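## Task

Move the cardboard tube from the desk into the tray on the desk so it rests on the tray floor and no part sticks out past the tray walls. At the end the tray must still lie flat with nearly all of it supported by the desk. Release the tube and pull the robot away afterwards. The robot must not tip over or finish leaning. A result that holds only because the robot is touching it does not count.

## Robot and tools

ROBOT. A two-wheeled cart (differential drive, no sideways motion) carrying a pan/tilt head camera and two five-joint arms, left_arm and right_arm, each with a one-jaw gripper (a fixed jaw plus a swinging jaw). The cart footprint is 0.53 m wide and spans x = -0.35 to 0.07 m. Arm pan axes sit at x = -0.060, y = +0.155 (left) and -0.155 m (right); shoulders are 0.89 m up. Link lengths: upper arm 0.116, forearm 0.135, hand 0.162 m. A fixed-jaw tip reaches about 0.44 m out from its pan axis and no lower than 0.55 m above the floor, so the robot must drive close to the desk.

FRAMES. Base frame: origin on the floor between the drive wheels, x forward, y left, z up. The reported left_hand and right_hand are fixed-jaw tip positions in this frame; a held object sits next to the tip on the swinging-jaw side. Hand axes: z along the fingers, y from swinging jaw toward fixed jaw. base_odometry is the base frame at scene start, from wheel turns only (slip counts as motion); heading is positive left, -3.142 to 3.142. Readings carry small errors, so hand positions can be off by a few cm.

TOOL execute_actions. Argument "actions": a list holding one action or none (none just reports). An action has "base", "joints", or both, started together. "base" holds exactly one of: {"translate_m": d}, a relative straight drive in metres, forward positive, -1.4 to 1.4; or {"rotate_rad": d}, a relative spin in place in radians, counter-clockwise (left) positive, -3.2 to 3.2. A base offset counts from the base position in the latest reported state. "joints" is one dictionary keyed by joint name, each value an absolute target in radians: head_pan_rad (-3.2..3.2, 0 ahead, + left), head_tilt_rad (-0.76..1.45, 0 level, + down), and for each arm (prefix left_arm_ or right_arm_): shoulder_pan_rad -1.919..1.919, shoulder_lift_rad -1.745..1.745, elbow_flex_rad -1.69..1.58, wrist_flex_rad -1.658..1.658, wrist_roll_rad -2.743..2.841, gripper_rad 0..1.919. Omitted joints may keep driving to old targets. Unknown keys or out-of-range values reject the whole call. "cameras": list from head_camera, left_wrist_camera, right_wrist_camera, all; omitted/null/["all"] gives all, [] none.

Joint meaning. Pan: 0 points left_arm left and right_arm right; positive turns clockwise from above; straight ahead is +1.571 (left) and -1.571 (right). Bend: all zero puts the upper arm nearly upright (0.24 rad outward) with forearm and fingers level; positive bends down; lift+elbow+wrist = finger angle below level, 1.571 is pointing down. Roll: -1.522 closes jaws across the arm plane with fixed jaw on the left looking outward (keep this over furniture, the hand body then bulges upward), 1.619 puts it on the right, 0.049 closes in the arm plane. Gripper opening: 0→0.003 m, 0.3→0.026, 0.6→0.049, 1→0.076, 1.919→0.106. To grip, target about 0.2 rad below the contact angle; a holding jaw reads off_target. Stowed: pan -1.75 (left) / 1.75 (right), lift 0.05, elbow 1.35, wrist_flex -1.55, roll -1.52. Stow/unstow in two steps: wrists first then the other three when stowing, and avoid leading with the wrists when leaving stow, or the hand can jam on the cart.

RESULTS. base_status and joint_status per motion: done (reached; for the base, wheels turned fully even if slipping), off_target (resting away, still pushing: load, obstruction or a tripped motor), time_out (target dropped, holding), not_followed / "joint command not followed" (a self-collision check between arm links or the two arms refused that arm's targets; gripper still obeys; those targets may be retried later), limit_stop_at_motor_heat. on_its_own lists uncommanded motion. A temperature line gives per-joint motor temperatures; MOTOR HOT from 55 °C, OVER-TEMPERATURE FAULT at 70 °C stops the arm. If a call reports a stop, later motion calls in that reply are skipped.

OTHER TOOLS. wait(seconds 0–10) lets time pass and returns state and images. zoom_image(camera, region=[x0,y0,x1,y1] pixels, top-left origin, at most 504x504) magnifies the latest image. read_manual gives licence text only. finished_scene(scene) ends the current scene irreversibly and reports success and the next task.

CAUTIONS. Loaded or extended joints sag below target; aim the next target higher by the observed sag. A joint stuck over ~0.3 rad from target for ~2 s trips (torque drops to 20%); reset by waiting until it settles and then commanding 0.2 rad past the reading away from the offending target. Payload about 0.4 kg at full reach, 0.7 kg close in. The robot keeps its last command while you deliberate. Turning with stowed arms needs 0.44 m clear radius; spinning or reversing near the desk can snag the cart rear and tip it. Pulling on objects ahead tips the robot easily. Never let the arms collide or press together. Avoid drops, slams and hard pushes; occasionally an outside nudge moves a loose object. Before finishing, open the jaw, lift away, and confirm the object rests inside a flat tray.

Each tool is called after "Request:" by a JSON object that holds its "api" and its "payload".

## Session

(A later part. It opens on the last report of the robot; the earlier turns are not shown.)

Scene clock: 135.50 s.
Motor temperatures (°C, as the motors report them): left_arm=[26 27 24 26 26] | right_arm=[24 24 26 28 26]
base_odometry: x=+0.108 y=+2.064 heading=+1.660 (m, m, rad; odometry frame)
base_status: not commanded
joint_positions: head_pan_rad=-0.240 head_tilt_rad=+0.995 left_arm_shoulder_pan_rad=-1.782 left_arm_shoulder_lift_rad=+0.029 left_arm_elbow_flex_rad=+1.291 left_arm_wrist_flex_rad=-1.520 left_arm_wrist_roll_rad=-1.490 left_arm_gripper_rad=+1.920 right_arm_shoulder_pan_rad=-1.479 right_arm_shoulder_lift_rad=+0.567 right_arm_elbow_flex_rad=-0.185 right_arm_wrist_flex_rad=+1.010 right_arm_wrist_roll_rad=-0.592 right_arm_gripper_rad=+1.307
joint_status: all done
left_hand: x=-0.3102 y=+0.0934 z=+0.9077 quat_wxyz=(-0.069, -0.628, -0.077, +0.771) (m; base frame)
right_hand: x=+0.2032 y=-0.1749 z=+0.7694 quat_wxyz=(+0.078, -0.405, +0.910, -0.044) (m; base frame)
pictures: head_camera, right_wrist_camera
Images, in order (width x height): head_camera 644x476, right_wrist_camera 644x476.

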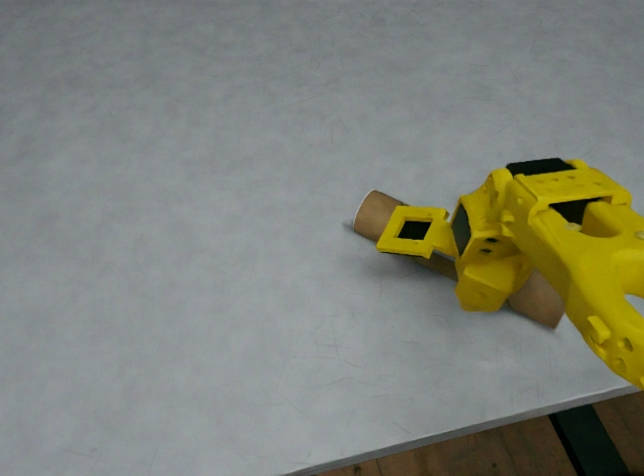

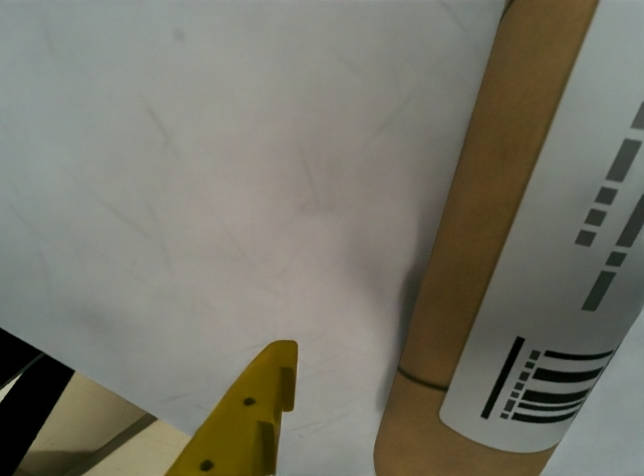

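Request:
{"api": "execute_actions", "payload": {"actions": [{"joints":{"right_arm_shoulder_lift_rad":0.72,"right_arm_wrist_flex_rad":0.85}}], "cameras": ["right_wrist_camera"]}}

Scene clock: 138.43 s.
Motor temperatures (°C, as the motors report them): left_arm=[26 27 24 26 26] | right_arm=[24 24 26 28 26]
base_odometry: x=+0.108 y=+2.064 heading=+1.660 (m, m, rad; odometry frame)
base_status: not commanded
joint_positions: head_pan_rad=-0.240 head_tilt_rad=+0.995 left_arm_shoulder_pan_rad=-1.782 left_arm_shoulder_lift_rad=+0.029 left_arm_elbow_flex_rad=+1.291 left_arm_wrist_flex_rad=-1.520 left_arm_wrist_roll_rad=-1.490 left_arm_gripper_rad=+1.920 right_arm_shoulder_pan_rad=-1.479 right_arm_shoulder_lift_rad=+0.739 right_arm_elbow_flex_rad=-0.187 right_arm_wrist_flex_rad=+0.862 right_arm_wrist_roll_rad=-0.592 right_arm_gripper_rad=+1.307
joint_status: all done
left_hand: x=-0.3102 y=+0.0934 z=+0.9077 quat_wxyz=(-0.069, -0.628, -0.077, +0.771) (m; base frame)
right_hand: x=+0.2024 y=-0.1749 z=+0.7325 quat_wxyz=(+0.068, -0.406, +0.911, -0.038) (m; base frame)
pictures: right_wrist_camera
Images, in order (width x height): right_wrist_camera 644x476.

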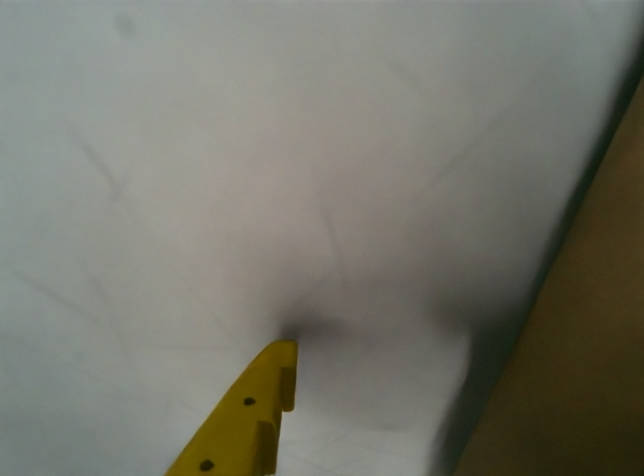

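Request:
{"api": "execute_actions", "payload": {"actions": [{"joints":{"right_arm_gripper_rad":0.3}}], "cameras": ["right_wrist_camera"]}}

Scene clock: 140.43 s.
Motor temperatures (°C, as the motors report them): left_arm=[26 27 24 26 26] | right_arm=[24 24 26 28 26]
base_odometry: x=+0.108 y=+2.064 heading=+1.660 (m, m, rad; odometry frame)
base_status: not commanded
joint_positions: head_pan_rad=-0.240 head_tilt_rad=+0.995 left_arm_shoulder_pan_rad=-1.782 left_arm_shoulder_lift_rad=+0.029 left_arm_elbow_flex_rad=+1.291 left_arm_wrist_flex_rad=-1.520 left_arm_wrist_roll_rad=-1.490 left_arm_gripper_rad=+1.920 right_arm_shoulder_pan_rad=-1.479 right_arm_shoulder_lift_rad=+0.740 right_arm_elbow_flex_rad=-0.194 right_arm_wrist_flex_rad=+0.861 right_arm_wrist_roll_rad=-0.592 right_arm_gripper_rad=+0.503
joint_status: right_arm_gripper_rad off_target (ended at +0.503, target +0.300)
left_hand: x=-0.3102 y=+0.0934 z=+0.9077 quat_wxyz=(-0.069, -0.628, -0.077, +0.771) (m; base frame)
right_hand: x=+0.2041 y=-0.1750 z=+0.7332 quat_wxyz=(+0.072, -0.405, +0.910, -0.040) (m; base frame)
pictures: right_wrist_camera
Images, in order (width x height): right_wrist_camera 644x476.

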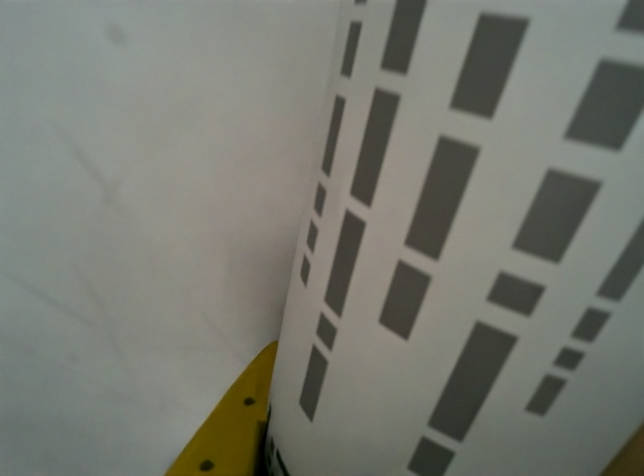

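Request:
{"api": "execute_actions", "payload": {"actions": [{"joints":{"right_arm_shoulder_lift_rad":0.35,"right_arm_wrist_flex_rad":1.2}}], "cameras": []}}

Request:
{"api": "execute_actions", "payload": {"actions": [{"joints":{"right_arm_shoulder_pan_rad":-1.91,"right_arm_wrist_roll_rad":-0.30,"head_pan_rad":0.0}}], "cameras": ["head_camera"]}}

Scene clock: 156.77 s.
Motor temperatures (°C, as the motors report them): left_arm=[26 27 24 26 26] | right_arm=[24 24 26 28 26]
base_odometry: x=+0.108 y=+2.064 heading=+1.660 (m, m, rad; odometry frame)
base_status: not commanded
joint_positions: head_pan_rad=-0.240 head_tilt_rad=+0.995 left_arm_shoulder_pan_rad=-1.782 left_arm_shoulder_lift_rad=+0.029 left_arm_elbow_flex_rad=+1.291 left_arm_wrist_flex_rad=-1.520 left_arm_wrist_roll_rad=-1.490 left_arm_gripper_rad=+1.920 right_arm_shoulder_pan_rad=-1.479 right_arm_shoulder_lift_rad=+0.406 right_arm_elbow_flex_rad=-0.194 right_arm_wrist_flex_rad=+1.191 right_arm_wrist_roll_rad=-0.592 right_arm_gripper_rad=+0.503
joint_status: all done
left_hand: x=-0.3102 y=+0.0934 z=+0.9077 quat_wxyz=(-0.069, -0.628, -0.077, +0.771) (m; base frame)
right_hand: x=+0.1935 y=-0.1741 z=+0.8038 quat_wxyz=(+0.074, -0.405, +0.910, -0.041) (m; base frame)
pictures: none
No camera images: the call's "cameras" was empty. Leave "cameras" out to get every camera's image.

Scene clock: 157.80 s.
Motor temperatures (°C, as the motors report them): left_arm=[26 27 24 26 26] | right_arm=[24 24 26 28 26]
base_odometry: x=+0.108 y=+2.064 heading=+1.660 (m, m, rad; odometry frame)
base_status: not commanded
joint_positions: head_pan_rad=-0.010 head_tilt_rad=+0.995 left_arm_shoulder_pan_rad=-1.782 left_arm_shoulder_lift_rad=+0.029 left_arm_elbow_flex_rad=+1.291 left_arm_wrist_flex_rad=-1.520 left_arm_wrist_roll_rad=-1.490 left_arm_gripper_rad=+1.920 right_arm_shoulder_pan_rad=-1.881 right_arm_shoulder_lift_rad=+0.406 right_arm_elbow_flex_rad=-0.194 right_arm_wrist_flex_rad=+1.191 right_arm_wrist_roll_rad=-0.308 right_arm_gripper_rad=+0.503
joint_status: right_arm_shoulder_pan_rad off_target (ended at -1.880, target -1.910); the others done
joint sent to its limit — the command would take right_arm_shoulder_pan_rad past its lower limit, so that joint was sent only as far as its limit.
left_hand: x=-0.3102 y=+0.0934 z=+0.9077 quat_wxyz=(-0.069, -0.628, -0.077, +0.771) (m; base frame)
right_hand: x=+0.1804 y=-0.0756 z=+0.8037 quat_wxyz=(+0.076, -0.688, +0.721, -0.037) (m; base frame)
pictures: head_camera
Images, in order (width x height): head_camera 644x476.

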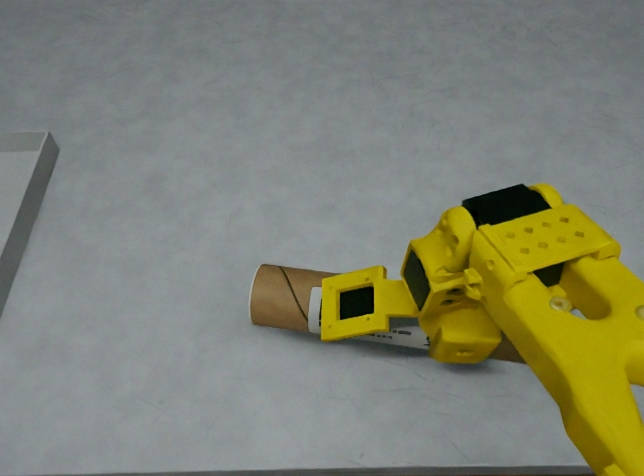

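Request:
{"api": "execute_actions", "payload": {"actions": [{"joints":{"right_arm_shoulder_pan_rad":-1.88,"right_arm_shoulder_lift_rad":0.70,"right_arm_wrist_flex_rad":0.87}}], "cameras": []}}

Request:
{"api": "execute_actions", "payload": {"actions": [{"joints":{"right_arm_gripper_rad":1.4}}], "cameras": []}}

Scene clock: 161.57 s.
Motor temperatures (°C, as the motors report them): left_arm=[26 27 24 26 26] | right_arm=[24 24 26 28 26]
base_odometry: x=+0.108 y=+2.064 heading=+1.660 (m, m, rad; odometry frame)
base_status: not commanded
joint_positions: head_pan_rad=-0.010 head_tilt_rad=+0.995 left_arm_shoulder_pan_rad=-1.782 left_arm_shoulder_lift_rad=+0.029 left_arm_elbow_flex_rad=+1.291 left_arm_wrist_flex_rad=-1.520 left_arm_wrist_roll_rad=-1.490 left_arm_gripper_rad=+1.920 right_arm_shoulder_pan_rad=-1.881 right_arm_shoulder_lift_rad=+0.720 right_arm_elbow_flex_rad=-0.194 right_arm_wrist_flex_rad=+0.882 right_arm_wrist_roll_rad=-0.308 right_arm_gripper_rad=+0.502
joint_status: all done
left_hand: x=-0.3102 y=+0.0934 z=+0.9077 quat_wxyz=(-0.069, -0.628, -0.077, +0.771) (m; base frame)
right_hand: x=+0.1903 y=-0.0724 z=+0.7373 quat_wxyz=(+0.073, -0.688, +0.721, -0.035) (m; base frame)
pictures: none
No camera images: the call's "cameras" was empty. Leave "cameras" out to get every camera's image.

Scene clock: 162.67 s.
Motor temperatures (°C, as the motors report them): left_arm=[26 27 24 26 26] | right_arm=[24 24 26 28 26]
base_odometry: x=+0.108 y=+2.064 heading=+1.660 (m, m, rad; odometry frame)
base_status: not commanded
joint_positions: head_pan_rad=-0.010 head_tilt_rad=+0.995 left_arm_shoulder_pan_rad=-1.782 left_arm_shoulder_lift_rad=+0.029 left_arm_elbow_flex_rad=+1.291 left_arm_wrist_flex_rad=-1.520 left_arm_wrist_roll_rad=-1.490 left_arm_gripper_rad=+1.920 right_arm_shoulder_pan_rad=-1.881 right_arm_shoulder_lift_rad=+0.722 right_arm_elbow_flex_rad=-0.194 right_arm_wrist_flex_rad=+0.882 right_arm_wrist_roll_rad=-0.308 right_arm_gripper_rad=+1.392
joint_status: all done
left_hand: x=-0.3102 y=+0.0934 z=+0.9077 quat_wxyz=(-0.069, -0.628, -0.077, +0.771) (m; base frame)
right_hand: x=+0.1901 y=-0.0725 z=+0.7370 quat_wxyz=(+0.072, -0.688, +0.721, -0.035) (m; base frame)
pictures: none
No camera images: the call's "cameras" was empty. Leave "cameras" out to get every camera's image.

Raise right arm and move it away, rotating the base clockwise and bringing the left arm out.

Request:
{"api": "execute_actions", "payload": {"actions": [{"joints":{"right_arm_shoulder_lift_rad":0.2,"right_arm_wrist_flex_rad":1.2}}], "cameras": []}}

Request:
{"api": "execute_actions", "payload": {"actions": [{"base":{"rotate_rad":-0.25},"joints":{"right_arm_shoulder_pan_rad":-0.6,"left_arm_shoulder_pan_rad":1.6,"left_arm_shoulder_lift_rad":0.2,"left_arm_elbow_flex_rad":-0.2,"left_arm_wrist_flex_rad":1.2,"left_arm_wrist_roll_rad":0.049,"left_arm_gripper_rad":1.4,"head_pan_rad":0.2}}], "cameras": ["head_camera","left_wrist_camera"]}}

Scene clock: 166.73 s.
Motor temperatures (°C, as the motors report them): left_arm=[26 27 24 26 26] | right_arm=[24 24 26 28 26]
base_odometry: x=+0.108 y=+2.064 heading=+1.660 (m, m, rad; odometry frame)
base_status: not commanded
joint_positions: head_pan_rad=-0.010 head_tilt_rad=+0.995 left_arm_shoulder_pan_rad=-1.782 left_arm_shoulder_lift_rad=+0.029 left_arm_elbow_flex_rad=+1.291 left_arm_wrist_flex_rad=-1.520 left_arm_wrist_roll_rad=-1.490 left_arm_gripper_rad=+1.920 right_arm_shoulder_pan_rad=-1.881 right_arm_shoulder_lift_rad=+0.248 right_arm_elbow_flex_rad=-0.194 right_arm_wrist_flex_rad=+1.191 right_arm_wrist_roll_rad=-0.308 right_arm_gripper_rad=+1.393
joint_status: all done
left_hand: x=-0.3102 y=+0.0934 z=+0.9077 quat_wxyz=(-0.069, -0.628, -0.077, +0.771) (m; base frame)
right_hand: x=+0.1913 y=-0.0721 z=+0.8398 quat_wxyz=(+0.146, -0.681, +0.714, -0.071) (m; base frame)
pictures: none
No camera images: the call's "cameras" was empty. Leave "cameras" out to get every camera's image.

Scene clock: 169.90 s.
Motor temperatures (°C, as the motors report them): left_arm=[26 27 24 26 26] | right_arm=[24 24 26 28 26]
base_odometry: x=+0.107 y=+2.064 heading=+1.409 (m, m, rad; odometry frame)
base_status: done
joint_positions: head_pan_rad=+0.190 head_tilt_rad=+0.995 left_arm_shoulder_pan_rad=+1.591 left_arm_shoulder_lift_rad=+0.218 left_arm_elbow_flex_rad=-0.160 left_arm_wrist_flex_rad=+1.194 left_arm_wrist_roll_rad=+0.039 left_arm_gripper_rad=+1.412 right_arm_shoulder_pan_rad=-0.606 right_arm_shoulder_lift_rad=+0.246 right_arm_elbow_flex_rad=-0.194 right_arm_wrist_flex_rad=+1.192 right_arm_wrist_roll_rad=-0.308 right_arm_gripper_rad=+1.393
joint_status: all done
left_hand: x=+0.1998 y=+0.1494 z=+0.8404 quat_wxyz=(+0.112, -0.688, +0.708, -0.113) (m; base frame)
right_hand: x=+0.0925 y=-0.3710 z=+0.8401 quat_wxyz=(+0.075, -0.122, +0.979, -0.144) (m; base frame)
pictures: head_camera, left_wrist_camera
Images, in order (width x height): head_camera 644x476, left_wrist_camera 644x476.

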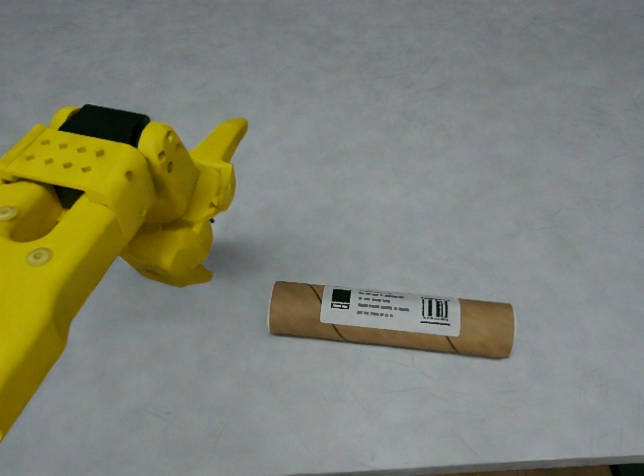

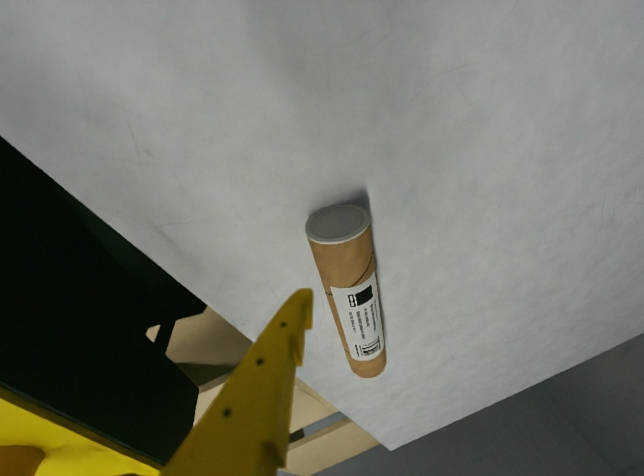

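Request:
{"api": "execute_actions", "payload": {"actions": [{"joints":{"left_arm_shoulder_pan_rad":1.9,"left_arm_shoulder_lift_rad":0.5,"left_arm_elbow_flex_rad":-0.2,"left_arm_wrist_flex_rad":1.05,"left_arm_wrist_roll_rad":0.40}}], "cameras": ["head_camera","left_wrist_camera"]}}

Scene clock: 175.47 s.
Motor temperatures (°C, as the motors report them): left_arm=[26 27 24 26 26] | right_arm=[24 24 26 28 26]
base_odometry: x=+0.107 y=+2.064 heading=+1.409 (m, m, rad; odometry frame)
base_status: not commanded
joint_positions: head_pan_rad=+0.190 head_tilt_rad=+0.995 left_arm_shoulder_pan_rad=+1.879 left_arm_shoulder_lift_rad=+0.517 left_arm_elbow_flex_rad=-0.163 left_arm_wrist_flex_rad=+1.060 left_arm_wrist_roll_rad=+0.391 left_arm_gripper_rad=+1.412 right_arm_shoulder_pan_rad=-0.606 right_arm_shoulder_lift_rad=+0.246 right_arm_elbow_flex_rad=-0.194 right_arm_wrist_flex_rad=+1.192 right_arm_wrist_roll_rad=-0.308 right_arm_gripper_rad=+1.393
joint_status: left_arm_shoulder_pan_rad off_target (ended at +1.879, target +1.900); the others done
joint sent to its limit — the command would take left_arm_shoulder_pan_rad past its upper limit, so that joint was sent only as far as its limit.
left_hand: x=+0.1835 y=+0.0742 z=+0.7765 quat_wxyz=(+0.035, -0.717, +0.693, -0.070) (m; base frame)
right_hand: x=+0.0925 y=-0.3710 z=+0.8401 quat_wxyz=(+0.075, -0.122, +0.979, -0.144) (m; base frame)
pictures: head_camera, left_wrist_camera
Images, in order (width x height): head_camera 644x476, left_wrist_camera 644x476.

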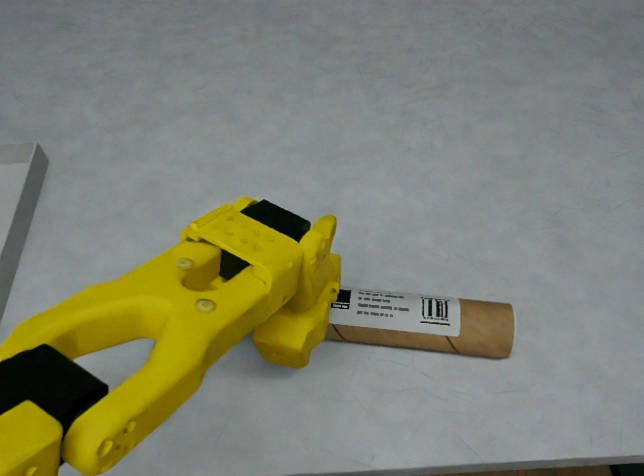

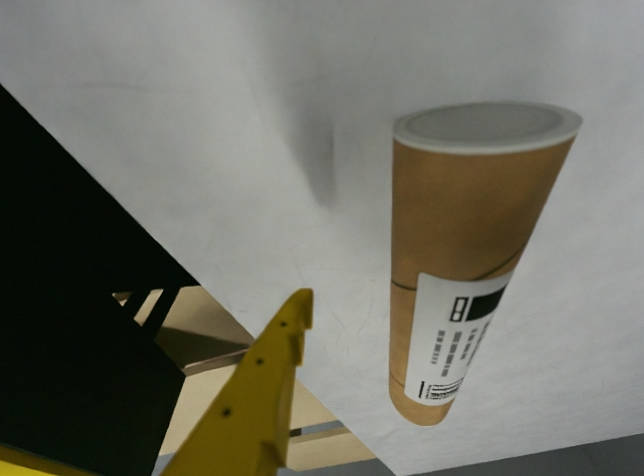

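Request:
{"api": "execute_actions", "payload": {"actions": [{"joints":{"left_arm_shoulder_pan_rad":1.88,"left_arm_shoulder_lift_rad":0.72,"left_arm_wrist_flex_rad":0.85}}], "cameras": []}}

Request:
{"api": "execute_actions", "payload": {"actions": [{"joints":{"left_arm_gripper_rad":0.3}}], "cameras": ["head_camera"]}}

Scene clock: 179.37 s.
Motor temperatures (°C, as the motors report them): left_arm=[26 27 24 26 26] | right_arm=[24 24 26 28 26]
base_odometry: x=+0.107 y=+2.064 heading=+1.409 (m, m, rad; odometry frame)
base_status: not commanded
joint_positions: head_pan_rad=+0.190 head_tilt_rad=+0.995 left_arm_shoulder_pan_rad=+1.879 left_arm_shoulder_lift_rad=+0.727 left_arm_elbow_flex_rad=-0.171 left_arm_wrist_flex_rad=+0.862 left_arm_wrist_roll_rad=+0.391 left_arm_gripper_rad=+1.412 right_arm_shoulder_pan_rad=-0.606 right_arm_shoulder_lift_rad=+0.246 right_arm_elbow_flex_rad=-0.194 right_arm_wrist_flex_rad=+1.192 right_arm_wrist_roll_rad=-0.308 right_arm_gripper_rad=+1.393
joint_status: all done
left_hand: x=+0.1873 y=+0.0730 z=+0.7329 quat_wxyz=(+0.034, -0.717, +0.693, -0.068) (m; base frame)
right_hand: x=+0.0925 y=-0.3710 z=+0.8401 quat_wxyz=(+0.075, -0.122, +0.979, -0.144) (m; base frame)
pictures: none
No camera images: the call's "cameras" was empty. Leave "cameras" out to get every camera's image.

Scene clock: 180.47 s.
Motor temperatures (°C, as the motors report them): left_arm=[26 27 24 26 26] | right_arm=[24 24 26 28 26]
base_odometry: x=+0.107 y=+2.064 heading=+1.409 (m, m, rad; odometry frame)
base_status: not commanded
joint_positions: head_pan_rad=+0.190 head_tilt_rad=+0.995 left_arm_shoulder_pan_rad=+1.879 left_arm_shoulder_lift_rad=+0.730 left_arm_elbow_flex_rad=-0.177 left_arm_wrist_flex_rad=+0.856 left_arm_wrist_roll_rad=+0.391 left_arm_gripper_rad=+0.497 right_arm_shoulder_pan_rad=-0.606 right_arm_shoulder_lift_rad=+0.246 right_arm_elbow_flex_rad=-0.194 right_arm_wrist_flex_rad=+1.192 right_arm_wrist_roll_rad=-0.308 right_arm_gripper_rad=+1.393
joint_status: left_arm_gripper_rad off_target (ended at +0.497, target +0.300)
left_hand: x=+0.1890 y=+0.0724 z=+0.7331 quat_wxyz=(+0.036, -0.716, +0.693, -0.072) (m; base frame)
right_hand: x=+0.0925 y=-0.3710 z=+0.8401 quat_wxyz=(+0.075, -0.122, +0.979, -0.144) (m; base frame)
pictures: head_camera
Images, in order (width x height): head_camera 644x476.

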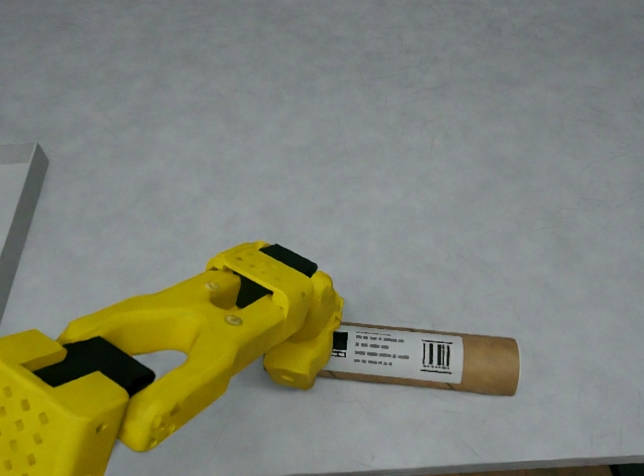

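Request:
{"api": "execute_actions", "payload": {"actions": [{"joints":{"left_arm_shoulder_lift_rad":0.3,"left_arm_wrist_flex_rad":1.25}}], "cameras": []}}

Request:
{"api": "execute_actions", "payload": {"actions": [{"joints":{"left_arm_shoulder_pan_rad":0.9,"head_pan_rad":1.0,"head_tilt_rad":0.9}}], "cameras": ["head_camera"]}}

Scene clock: 184.70 s.
Motor temperatures (°C, as the motors report them): left_arm=[26 27 24 26 26] | right_arm=[24 24 26 28 26]
base_odometry: x=+0.107 y=+2.064 heading=+1.409 (m, m, rad; odometry frame)
base_status: not commanded
joint_positions: head_pan_rad=+0.190 head_tilt_rad=+0.995 left_arm_shoulder_pan_rad=+1.879 left_arm_shoulder_lift_rad=+0.349 left_arm_elbow_flex_rad=-0.177 left_arm_wrist_flex_rad=+1.243 left_arm_wrist_roll_rad=+0.391 left_arm_gripper_rad=+0.497 right_arm_shoulder_pan_rad=-0.606 right_arm_shoulder_lift_rad=+0.246 right_arm_elbow_flex_rad=-0.194 right_arm_wrist_flex_rad=+1.192 right_arm_wrist_roll_rad=-0.308 right_arm_gripper_rad=+1.393
joint_status: all done
left_hand: x=+0.1740 y=+0.0772 z=+0.8124 quat_wxyz=(+0.034, -0.717, +0.693, -0.069) (m; base frame)
right_hand: x=+0.0925 y=-0.3710 z=+0.8401 quat_wxyz=(+0.075, -0.122, +0.979, -0.144) (m; base frame)
pictures: none
No camera images: the call's "cameras" was empty. Leave "cameras" out to get every camera's image.

Scene clock: 186.13 s.
Motor temperatures (°C, as the motors report them): left_arm=[26 27 24 26 26] | right_arm=[24 24 26 28 26]
base_odometry: x=+0.107 y=+2.064 heading=+1.409 (m, m, rad; odometry frame)
base_status: not commanded
joint_positions: head_pan_rad=+0.990 head_tilt_rad=+0.915 left_arm_shoulder_pan_rad=+0.908 left_arm_shoulder_lift_rad=+0.349 left_arm_elbow_flex_rad=-0.177 left_arm_wrist_flex_rad=+1.243 left_arm_wrist_roll_rad=+0.391 left_arm_gripper_rad=+0.497 right_arm_shoulder_pan_rad=-0.606 right_arm_shoulder_lift_rad=+0.246 right_arm_elbow_flex_rad=-0.194 right_arm_wrist_flex_rad=+1.192 right_arm_wrist_roll_rad=-0.308 right_arm_gripper_rad=+1.393
joint_status: all done
left_hand: x=+0.1363 y=+0.3043 z=+0.8124 quat_wxyz=(+0.063, -0.957, +0.279, -0.045) (m; base frame)
right_hand: x=+0.0925 y=-0.3710 z=+0.8401 quat_wxyz=(+0.075, -0.122, +0.979, -0.144) (m; base frame)
pictures: head_camera
Images, in order (width x height): head_camera 644x476.

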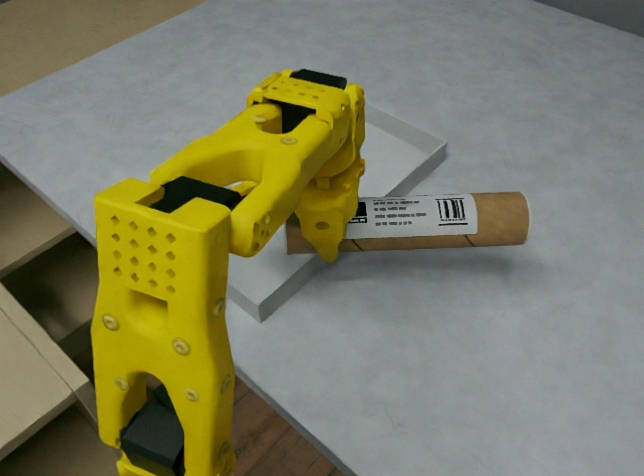

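Request:
{"api": "execute_actions", "payload": {"actions": [{"joints":{"left_arm_shoulder_pan_rad":0.66,"left_arm_wrist_roll_rad":0.96,"left_arm_shoulder_lift_rad":0.3,"left_arm_elbow_flex_rad":0.05,"left_arm_wrist_flex_rad":1.0}}], "cameras": ["head_camera","left_wrist_camera"]}}

Scene clock: 195.73 s.
Motor temperatures (°C, as the motors report them): left_arm=[26 27 24 26 26] | right_arm=[24 24 26 28 26]
base_odometry: x=+0.107 y=+2.064 heading=+1.409 (m, m, rad; odometry frame)
base_status: not commanded
joint_positions: head_pan_rad=+0.990 head_tilt_rad=+0.915 left_arm_shoulder_pan_rad=+0.669 left_arm_shoulder_lift_rad=+0.348 left_arm_elbow_flex_rad=+0.053 left_arm_wrist_flex_rad=+1.011 left_arm_wrist_roll_rad=+0.951 left_arm_gripper_rad=+0.497 right_arm_shoulder_pan_rad=-0.606 right_arm_shoulder_lift_rad=+0.246 right_arm_elbow_flex_rad=-0.194 right_arm_wrist_flex_rad=+1.192 right_arm_wrist_roll_rad=-0.308 right_arm_gripper_rad=+1.393
joint_status: all done
left_hand: x=+0.0952 y=+0.3408 z=+0.7831 quat_wxyz=(+0.056, -0.990, -0.116, -0.056) (m; base frame)
right_hand: x=+0.0925 y=-0.3710 z=+0.8401 quat_wxyz=(+0.075, -0.122, +0.979, -0.144) (m; base frame)
pictures: head_camera, left_wrist_camera
Images, in order (width x height): head_camera 644x476, left_wrist_camera 644x476.

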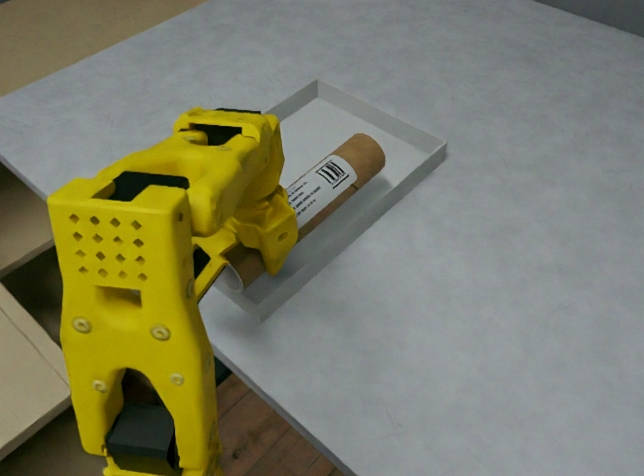

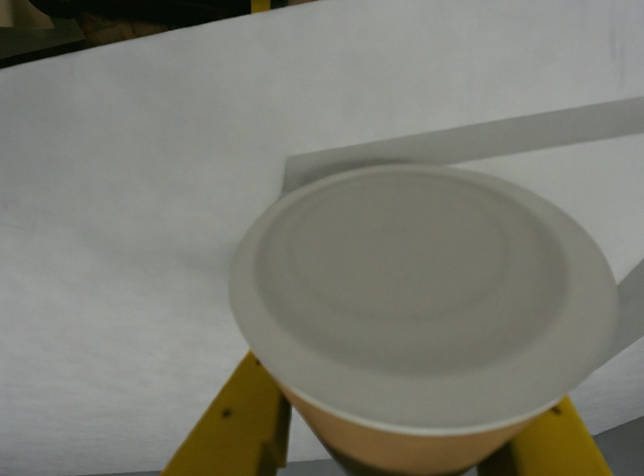

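Request:
{"api": "execute_actions", "payload": {"actions": [{"joints":{"left_arm_shoulder_pan_rad":0.75,"left_arm_wrist_roll_rad":1.04,"left_arm_shoulder_lift_rad":0.48,"left_arm_elbow_flex_rad":-0.15,"left_arm_wrist_flex_rad":1.02}}], "cameras": ["head_camera"]}}

Scene clock: 202.67 s.
Motor temperatures (°C, as the motors report them): left_arm=[26 27 24 26 26] | right_arm=[24 24 26 28 26]
base_odometry: x=+0.107 y=+2.064 heading=+1.409 (m, m, rad; odometry frame)
base_status: not commanded
joint_positions: head_pan_rad=+0.990 head_tilt_rad=+0.915 left_arm_shoulder_pan_rad=+0.741 left_arm_shoulder_lift_rad=+0.500 left_arm_elbow_flex_rad=-0.108 left_arm_wrist_flex_rad=+1.014 left_arm_wrist_roll_rad=+1.030 left_arm_gripper_rad=+0.497 right_arm_shoulder_pan_rad=-0.606 right_arm_shoulder_lift_rad=+0.246 right_arm_elbow_flex_rad=-0.194 right_arm_wrist_flex_rad=+1.192 right_arm_wrist_roll_rad=-0.308 right_arm_gripper_rad=+1.393
joint_status: all done
left_hand: x=+0.1191 y=+0.3405 z=+0.7736 quat_wxyz=(+0.053, -0.989, -0.120, -0.062) (m; base frame)
right_hand: x=+0.0925 y=-0.3710 z=+0.8401 quat_wxyz=(+0.075, -0.122, +0.979, -0.144) (m; base frame)
pictures: head_camera
Images, in order (width x height): head_camera 644x476.

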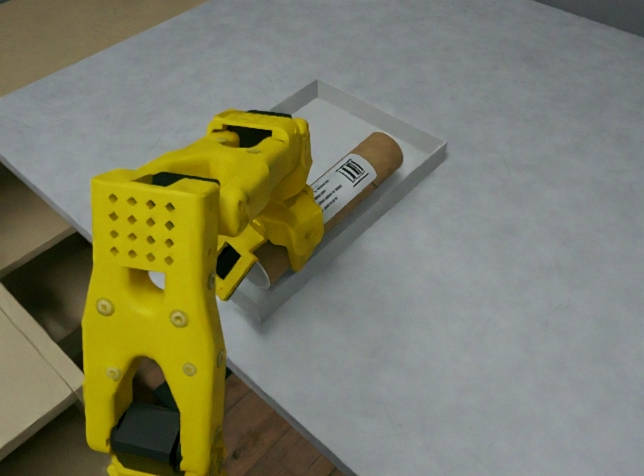

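Request:
{"api": "execute_actions", "payload": {"actions": [{"joints":{"left_arm_shoulder_lift_rad":0.58,"left_arm_elbow_flex_rad":-0.33,"left_arm_wrist_flex_rad":0.95,"head_pan_rad":0.9}}], "cameras": ["head_camera"]}}

Scene clock: 207.60 s.
Motor temperatures (°C, as the motors report them): left_arm=[26 27 24 26 26] | right_arm=[24 24 26 28 26]
base_odometry: x=+0.107 y=+2.064 heading=+1.409 (m, m, rad; odometry frame)
base_status: not commanded
joint_positions: head_pan_rad=+0.910 head_tilt_rad=+0.915 left_arm_shoulder_pan_rad=+0.741 left_arm_shoulder_lift_rad=+0.603 left_arm_elbow_flex_rad=-0.287 left_arm_wrist_flex_rad=+0.962 left_arm_wrist_roll_rad=+1.030 left_arm_gripper_rad=+0.497 right_arm_shoulder_pan_rad=-0.606 right_arm_shoulder_lift_rad=+0.246 right_arm_elbow_flex_rad=-0.194 right_arm_wrist_flex_rad=+1.192 right_arm_wrist_roll_rad=-0.308 right_arm_gripper_rad=+1.393
joint_status: all done
left_hand: x=+0.1405 y=+0.3639 z=+0.7791 quat_wxyz=(+0.095, -0.982, -0.119, -0.111) (m; base frame)
right_hand: x=+0.0925 y=-0.3710 z=+0.8401 quat_wxyz=(+0.075, -0.122, +0.979, -0.144) (m; base frame)
pictures: head_camera
Images, in order (width x height): head_camera 644x476.

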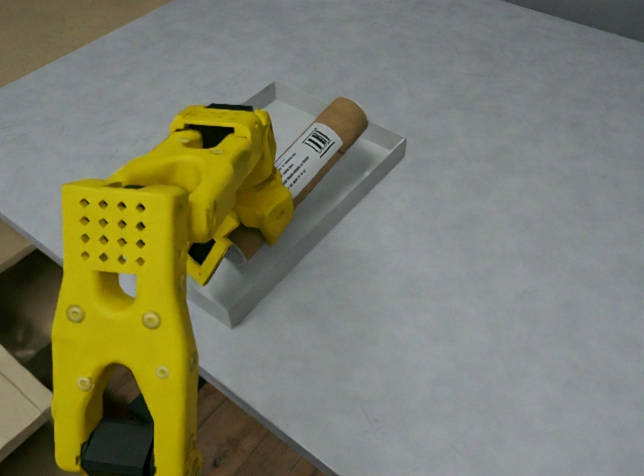

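Request:
{"api": "execute_actions", "payload": {"actions": [{"joints":{"left_arm_shoulder_lift_rad":0.74,"left_arm_wrist_flex_rad":0.80}}], "cameras": ["head_camera"]}}

Scene clock: 210.57 s.
Motor temperatures (°C, as the motors report them): left_arm=[26 27 24 26 26] | right_arm=[24 24 26 28 26]
base_odometry: x=+0.107 y=+2.064 heading=+1.409 (m, m, rad; odometry frame)
base_status: not commanded
joint_positions: head_pan_rad=+0.910 head_tilt_rad=+0.915 left_arm_shoulder_pan_rad=+0.741 left_arm_shoulder_lift_rad=+0.761 left_arm_elbow_flex_rad=-0.292 left_arm_wrist_flex_rad=+0.812 left_arm_wrist_roll_rad=+1.030 left_arm_gripper_rad=+0.497 right_arm_shoulder_pan_rad=-0.606 right_arm_shoulder_lift_rad=+0.246 right_arm_elbow_flex_rad=-0.194 right_arm_wrist_flex_rad=+1.192 right_arm_wrist_roll_rad=-0.308 right_arm_gripper_rad=+1.393
joint_status: all done
left_hand: x=+0.1428 y=+0.3664 z=+0.7449 quat_wxyz=(+0.094, -0.982, -0.119, -0.110) (m; base frame)
right_hand: x=+0.0925 y=-0.3710 z=+0.8401 quat_wxyz=(+0.075, -0.122, +0.979, -0.144) (m; base frame)
pictures: head_camera
Images, in order (width x height): head_camera 644x476.

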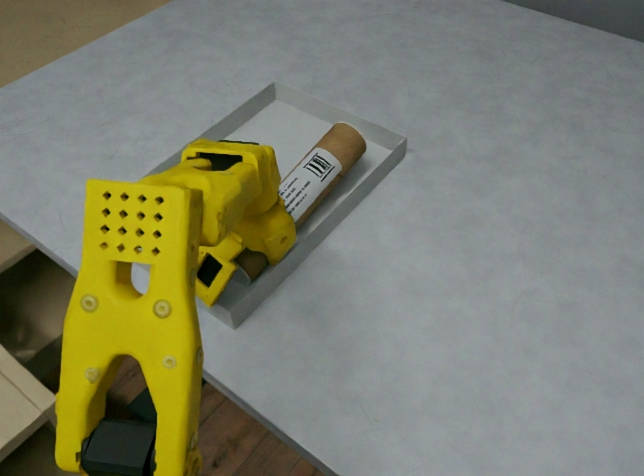

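Looks inside. Release and lift.

Request:
{"api": "execute_actions", "payload": {"actions": [{"joints":{"left_arm_gripper_rad":1.3}}], "cameras": []}}

Request:
{"api": "execute_actions", "payload": {"actions": [{"joints":{"left_arm_shoulder_lift_rad":0.2,"left_arm_wrist_flex_rad":1.2}}], "cameras": []}}

Request:
{"api": "execute_actions", "payload": {"actions": [{"joints":{"left_arm_shoulder_pan_rad":1.7}}], "cameras": ["head_camera","left_wrist_camera"]}}

Scene clock: 214.70 s.
Motor temperatures (°C, as the motors report them): left_arm=[26 27 24 26 26] | right_arm=[24 24 26 28 26]
base_odometry: x=+0.107 y=+2.064 heading=+1.409 (m, m, rad; odometry frame)
base_status: not commanded
joint_positions: head_pan_rad=+0.910 head_tilt_rad=+0.915 left_arm_shoulder_pan_rad=+0.741 left_arm_shoulder_lift_rad=+0.761 left_arm_elbow_flex_rad=-0.293 left_arm_wrist_flex_rad=+0.810 left_arm_wrist_roll_rad=+1.030 left_arm_gripper_rad=+1.286 right_arm_shoulder_pan_rad=-0.606 right_arm_shoulder_lift_rad=+0.246 right_arm_elbow_flex_rad=-0.194 right_arm_wrist_flex_rad=+1.192 right_arm_wrist_roll_rad=-0.308 right_arm_gripper_rad=+1.393
joint_status: all done
left_hand: x=+0.1432 y=+0.3668 z=+0.7452 quat_wxyz=(+0.095, -0.982, -0.119, -0.111) (m; base frame)
right_hand: x=+0.0925 y=-0.3710 z=+0.8401 quat_wxyz=(+0.075, -0.122, +0.979, -0.144) (m; base frame)
pictures: none
No camera images: the call's "cameras" was empty. Leave "cameras" out to get every camera's image.

Scene clock: 215.83 s.
Motor temperatures (°C, as the motors report them): left_arm=[26 27 24 26 26] | right_arm=[24 24 26 28 26]
base_odometry: x=+0.107 y=+2.064 heading=+1.409 (m, m, rad; odometry frame)
base_status: not commanded
joint_positions: head_pan_rad=+0.910 head_tilt_rad=+0.915 left_arm_shoulder_pan_rad=+0.741 left_arm_shoulder_lift_rad=+0.244 left_arm_elbow_flex_rad=-0.295 left_arm_wrist_flex_rad=+1.194 left_arm_wrist_roll_rad=+1.030 left_arm_gripper_rad=+1.287 right_arm_shoulder_pan_rad=-0.606 right_arm_shoulder_lift_rad=+0.246 right_arm_elbow_flex_rad=-0.194 right_arm_wrist_flex_rad=+1.192 right_arm_wrist_roll_rad=-0.308 right_arm_gripper_rad=+1.393
joint_status: all done
left_hand: x=+0.1355 y=+0.3584 z=+0.8608 quat_wxyz=(+0.138, -0.970, -0.117, -0.161) (m; base frame)
right_hand: x=+0.0925 y=-0.3710 z=+0.8401 quat_wxyz=(+0.075, -0.122, +0.979, -0.144) (m; base frame)
pictures: none
No camera images: the call's "cameras" was empty. Leave "cameras" out to get every camera's image.

Scene clock: 217.27 s.
Motor temperatures (°C, as the motors report them): left_arm=[26 27 24 26 26] | right_arm=[24 24 26 28 26]
base_odometry: x=+0.107 y=+2.064 heading=+1.409 (m, m, rad; odometry frame)
base_status: not commanded
joint_positions: head_pan_rad=+0.910 head_tilt_rad=+0.915 left_arm_shoulder_pan_rad=+1.691 left_arm_shoulder_lift_rad=+0.244 left_arm_elbow_flex_rad=-0.295 left_arm_wrist_flex_rad=+1.194 left_arm_wrist_roll_rad=+1.030 left_arm_gripper_rad=+1.287 right_arm_shoulder_pan_rad=-0.606 right_arm_shoulder_lift_rad=+0.246 right_arm_elbow_flex_rad=-0.194 right_arm_wrist_flex_rad=+1.192 right_arm_wrist_roll_rad=-0.308 right_arm_gripper_rad=+1.393
joint_status: all done
left_hand: x=+0.2192 y=+0.1145 z=+0.8608 quat_wxyz=(+0.049, -0.916, +0.339, -0.207) (m; base frame)
right_hand: x=+0.0925 y=-0.3710 z=+0.8401 quat_wxyz=(+0.075, -0.122, +0.979, -0.144) (m; base frame)
pictures: head_camera, left_wrist_camera
Images, in order (width x height): head_camera 644x476, left_wrist_camera 644x476.

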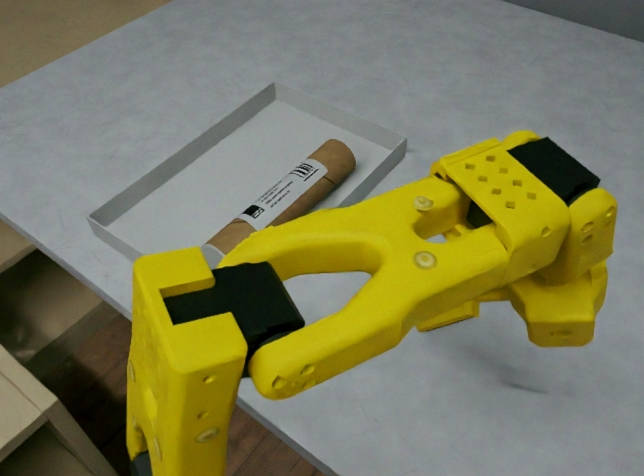

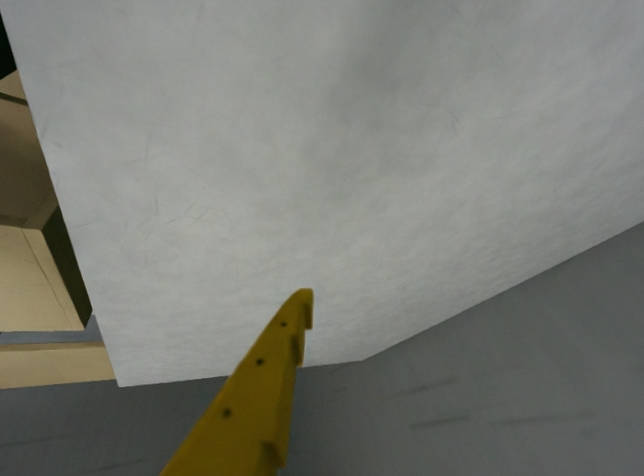

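Request:
{"api": "execute_actions", "payload": {"actions": [{"base":{"translate_m":-0.1},"joints":{"head_pan_rad":1.1}}], "cameras": ["head_camera"]}}

Scene clock: 220.87 s.
Motor temperatures (°C, as the motors report them): left_arm=[26 27 24 26 26] | right_arm=[24 24 27 28 26]
base_odometry: x=+0.091 y=+1.965 heading=+1.406 (m, m, rad; odometry frame)
base_status: done
joint_positions: head_pan_rad=+1.090 head_tilt_rad=+0.915 left_arm_shoulder_pan_rad=+1.691 left_arm_shoulder_lift_rad=+0.244 left_arm_elbow_flex_rad=-0.295 left_arm_wrist_flex_rad=+1.194 left_arm_wrist_roll_rad=+1.030 left_arm_gripper_rad=+1.287 right_arm_shoulder_pan_rad=-0.604 right_arm_shoulder_lift_rad=+0.246 right_arm_elbow_flex_rad=-0.194 right_arm_wrist_flex_rad=+1.192 right_arm_wrist_roll_rad=-0.308 right_arm_gripper_rad=+1.393
joint_status: all done
left_hand: x=+0.2192 y=+0.1145 z=+0.8608 quat_wxyz=(+0.049, -0.916, +0.339, -0.207) (m; base frame)
right_hand: x=+0.0922 y=-0.3713 z=+0.8401 quat_wxyz=(+0.075, -0.122, +0.979, -0.144) (m; base frame)
pictures: head_camera
Images, in order (width x height): head_camera 644x476.

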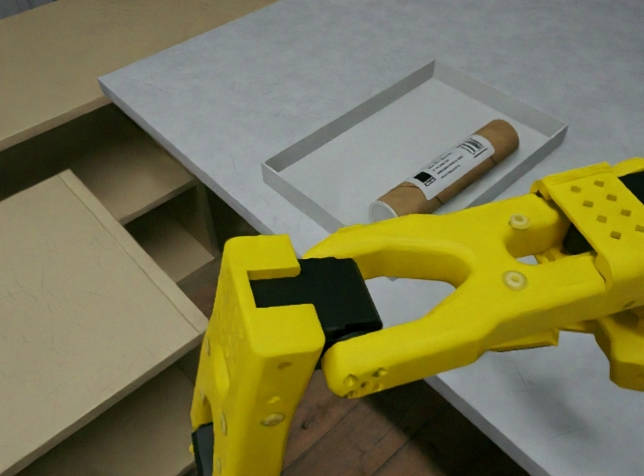

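Near end is inside the tray.

Request:
{"api": "finished_scene", "payload": {"scene": 1}}

The scene is finished: the task was done.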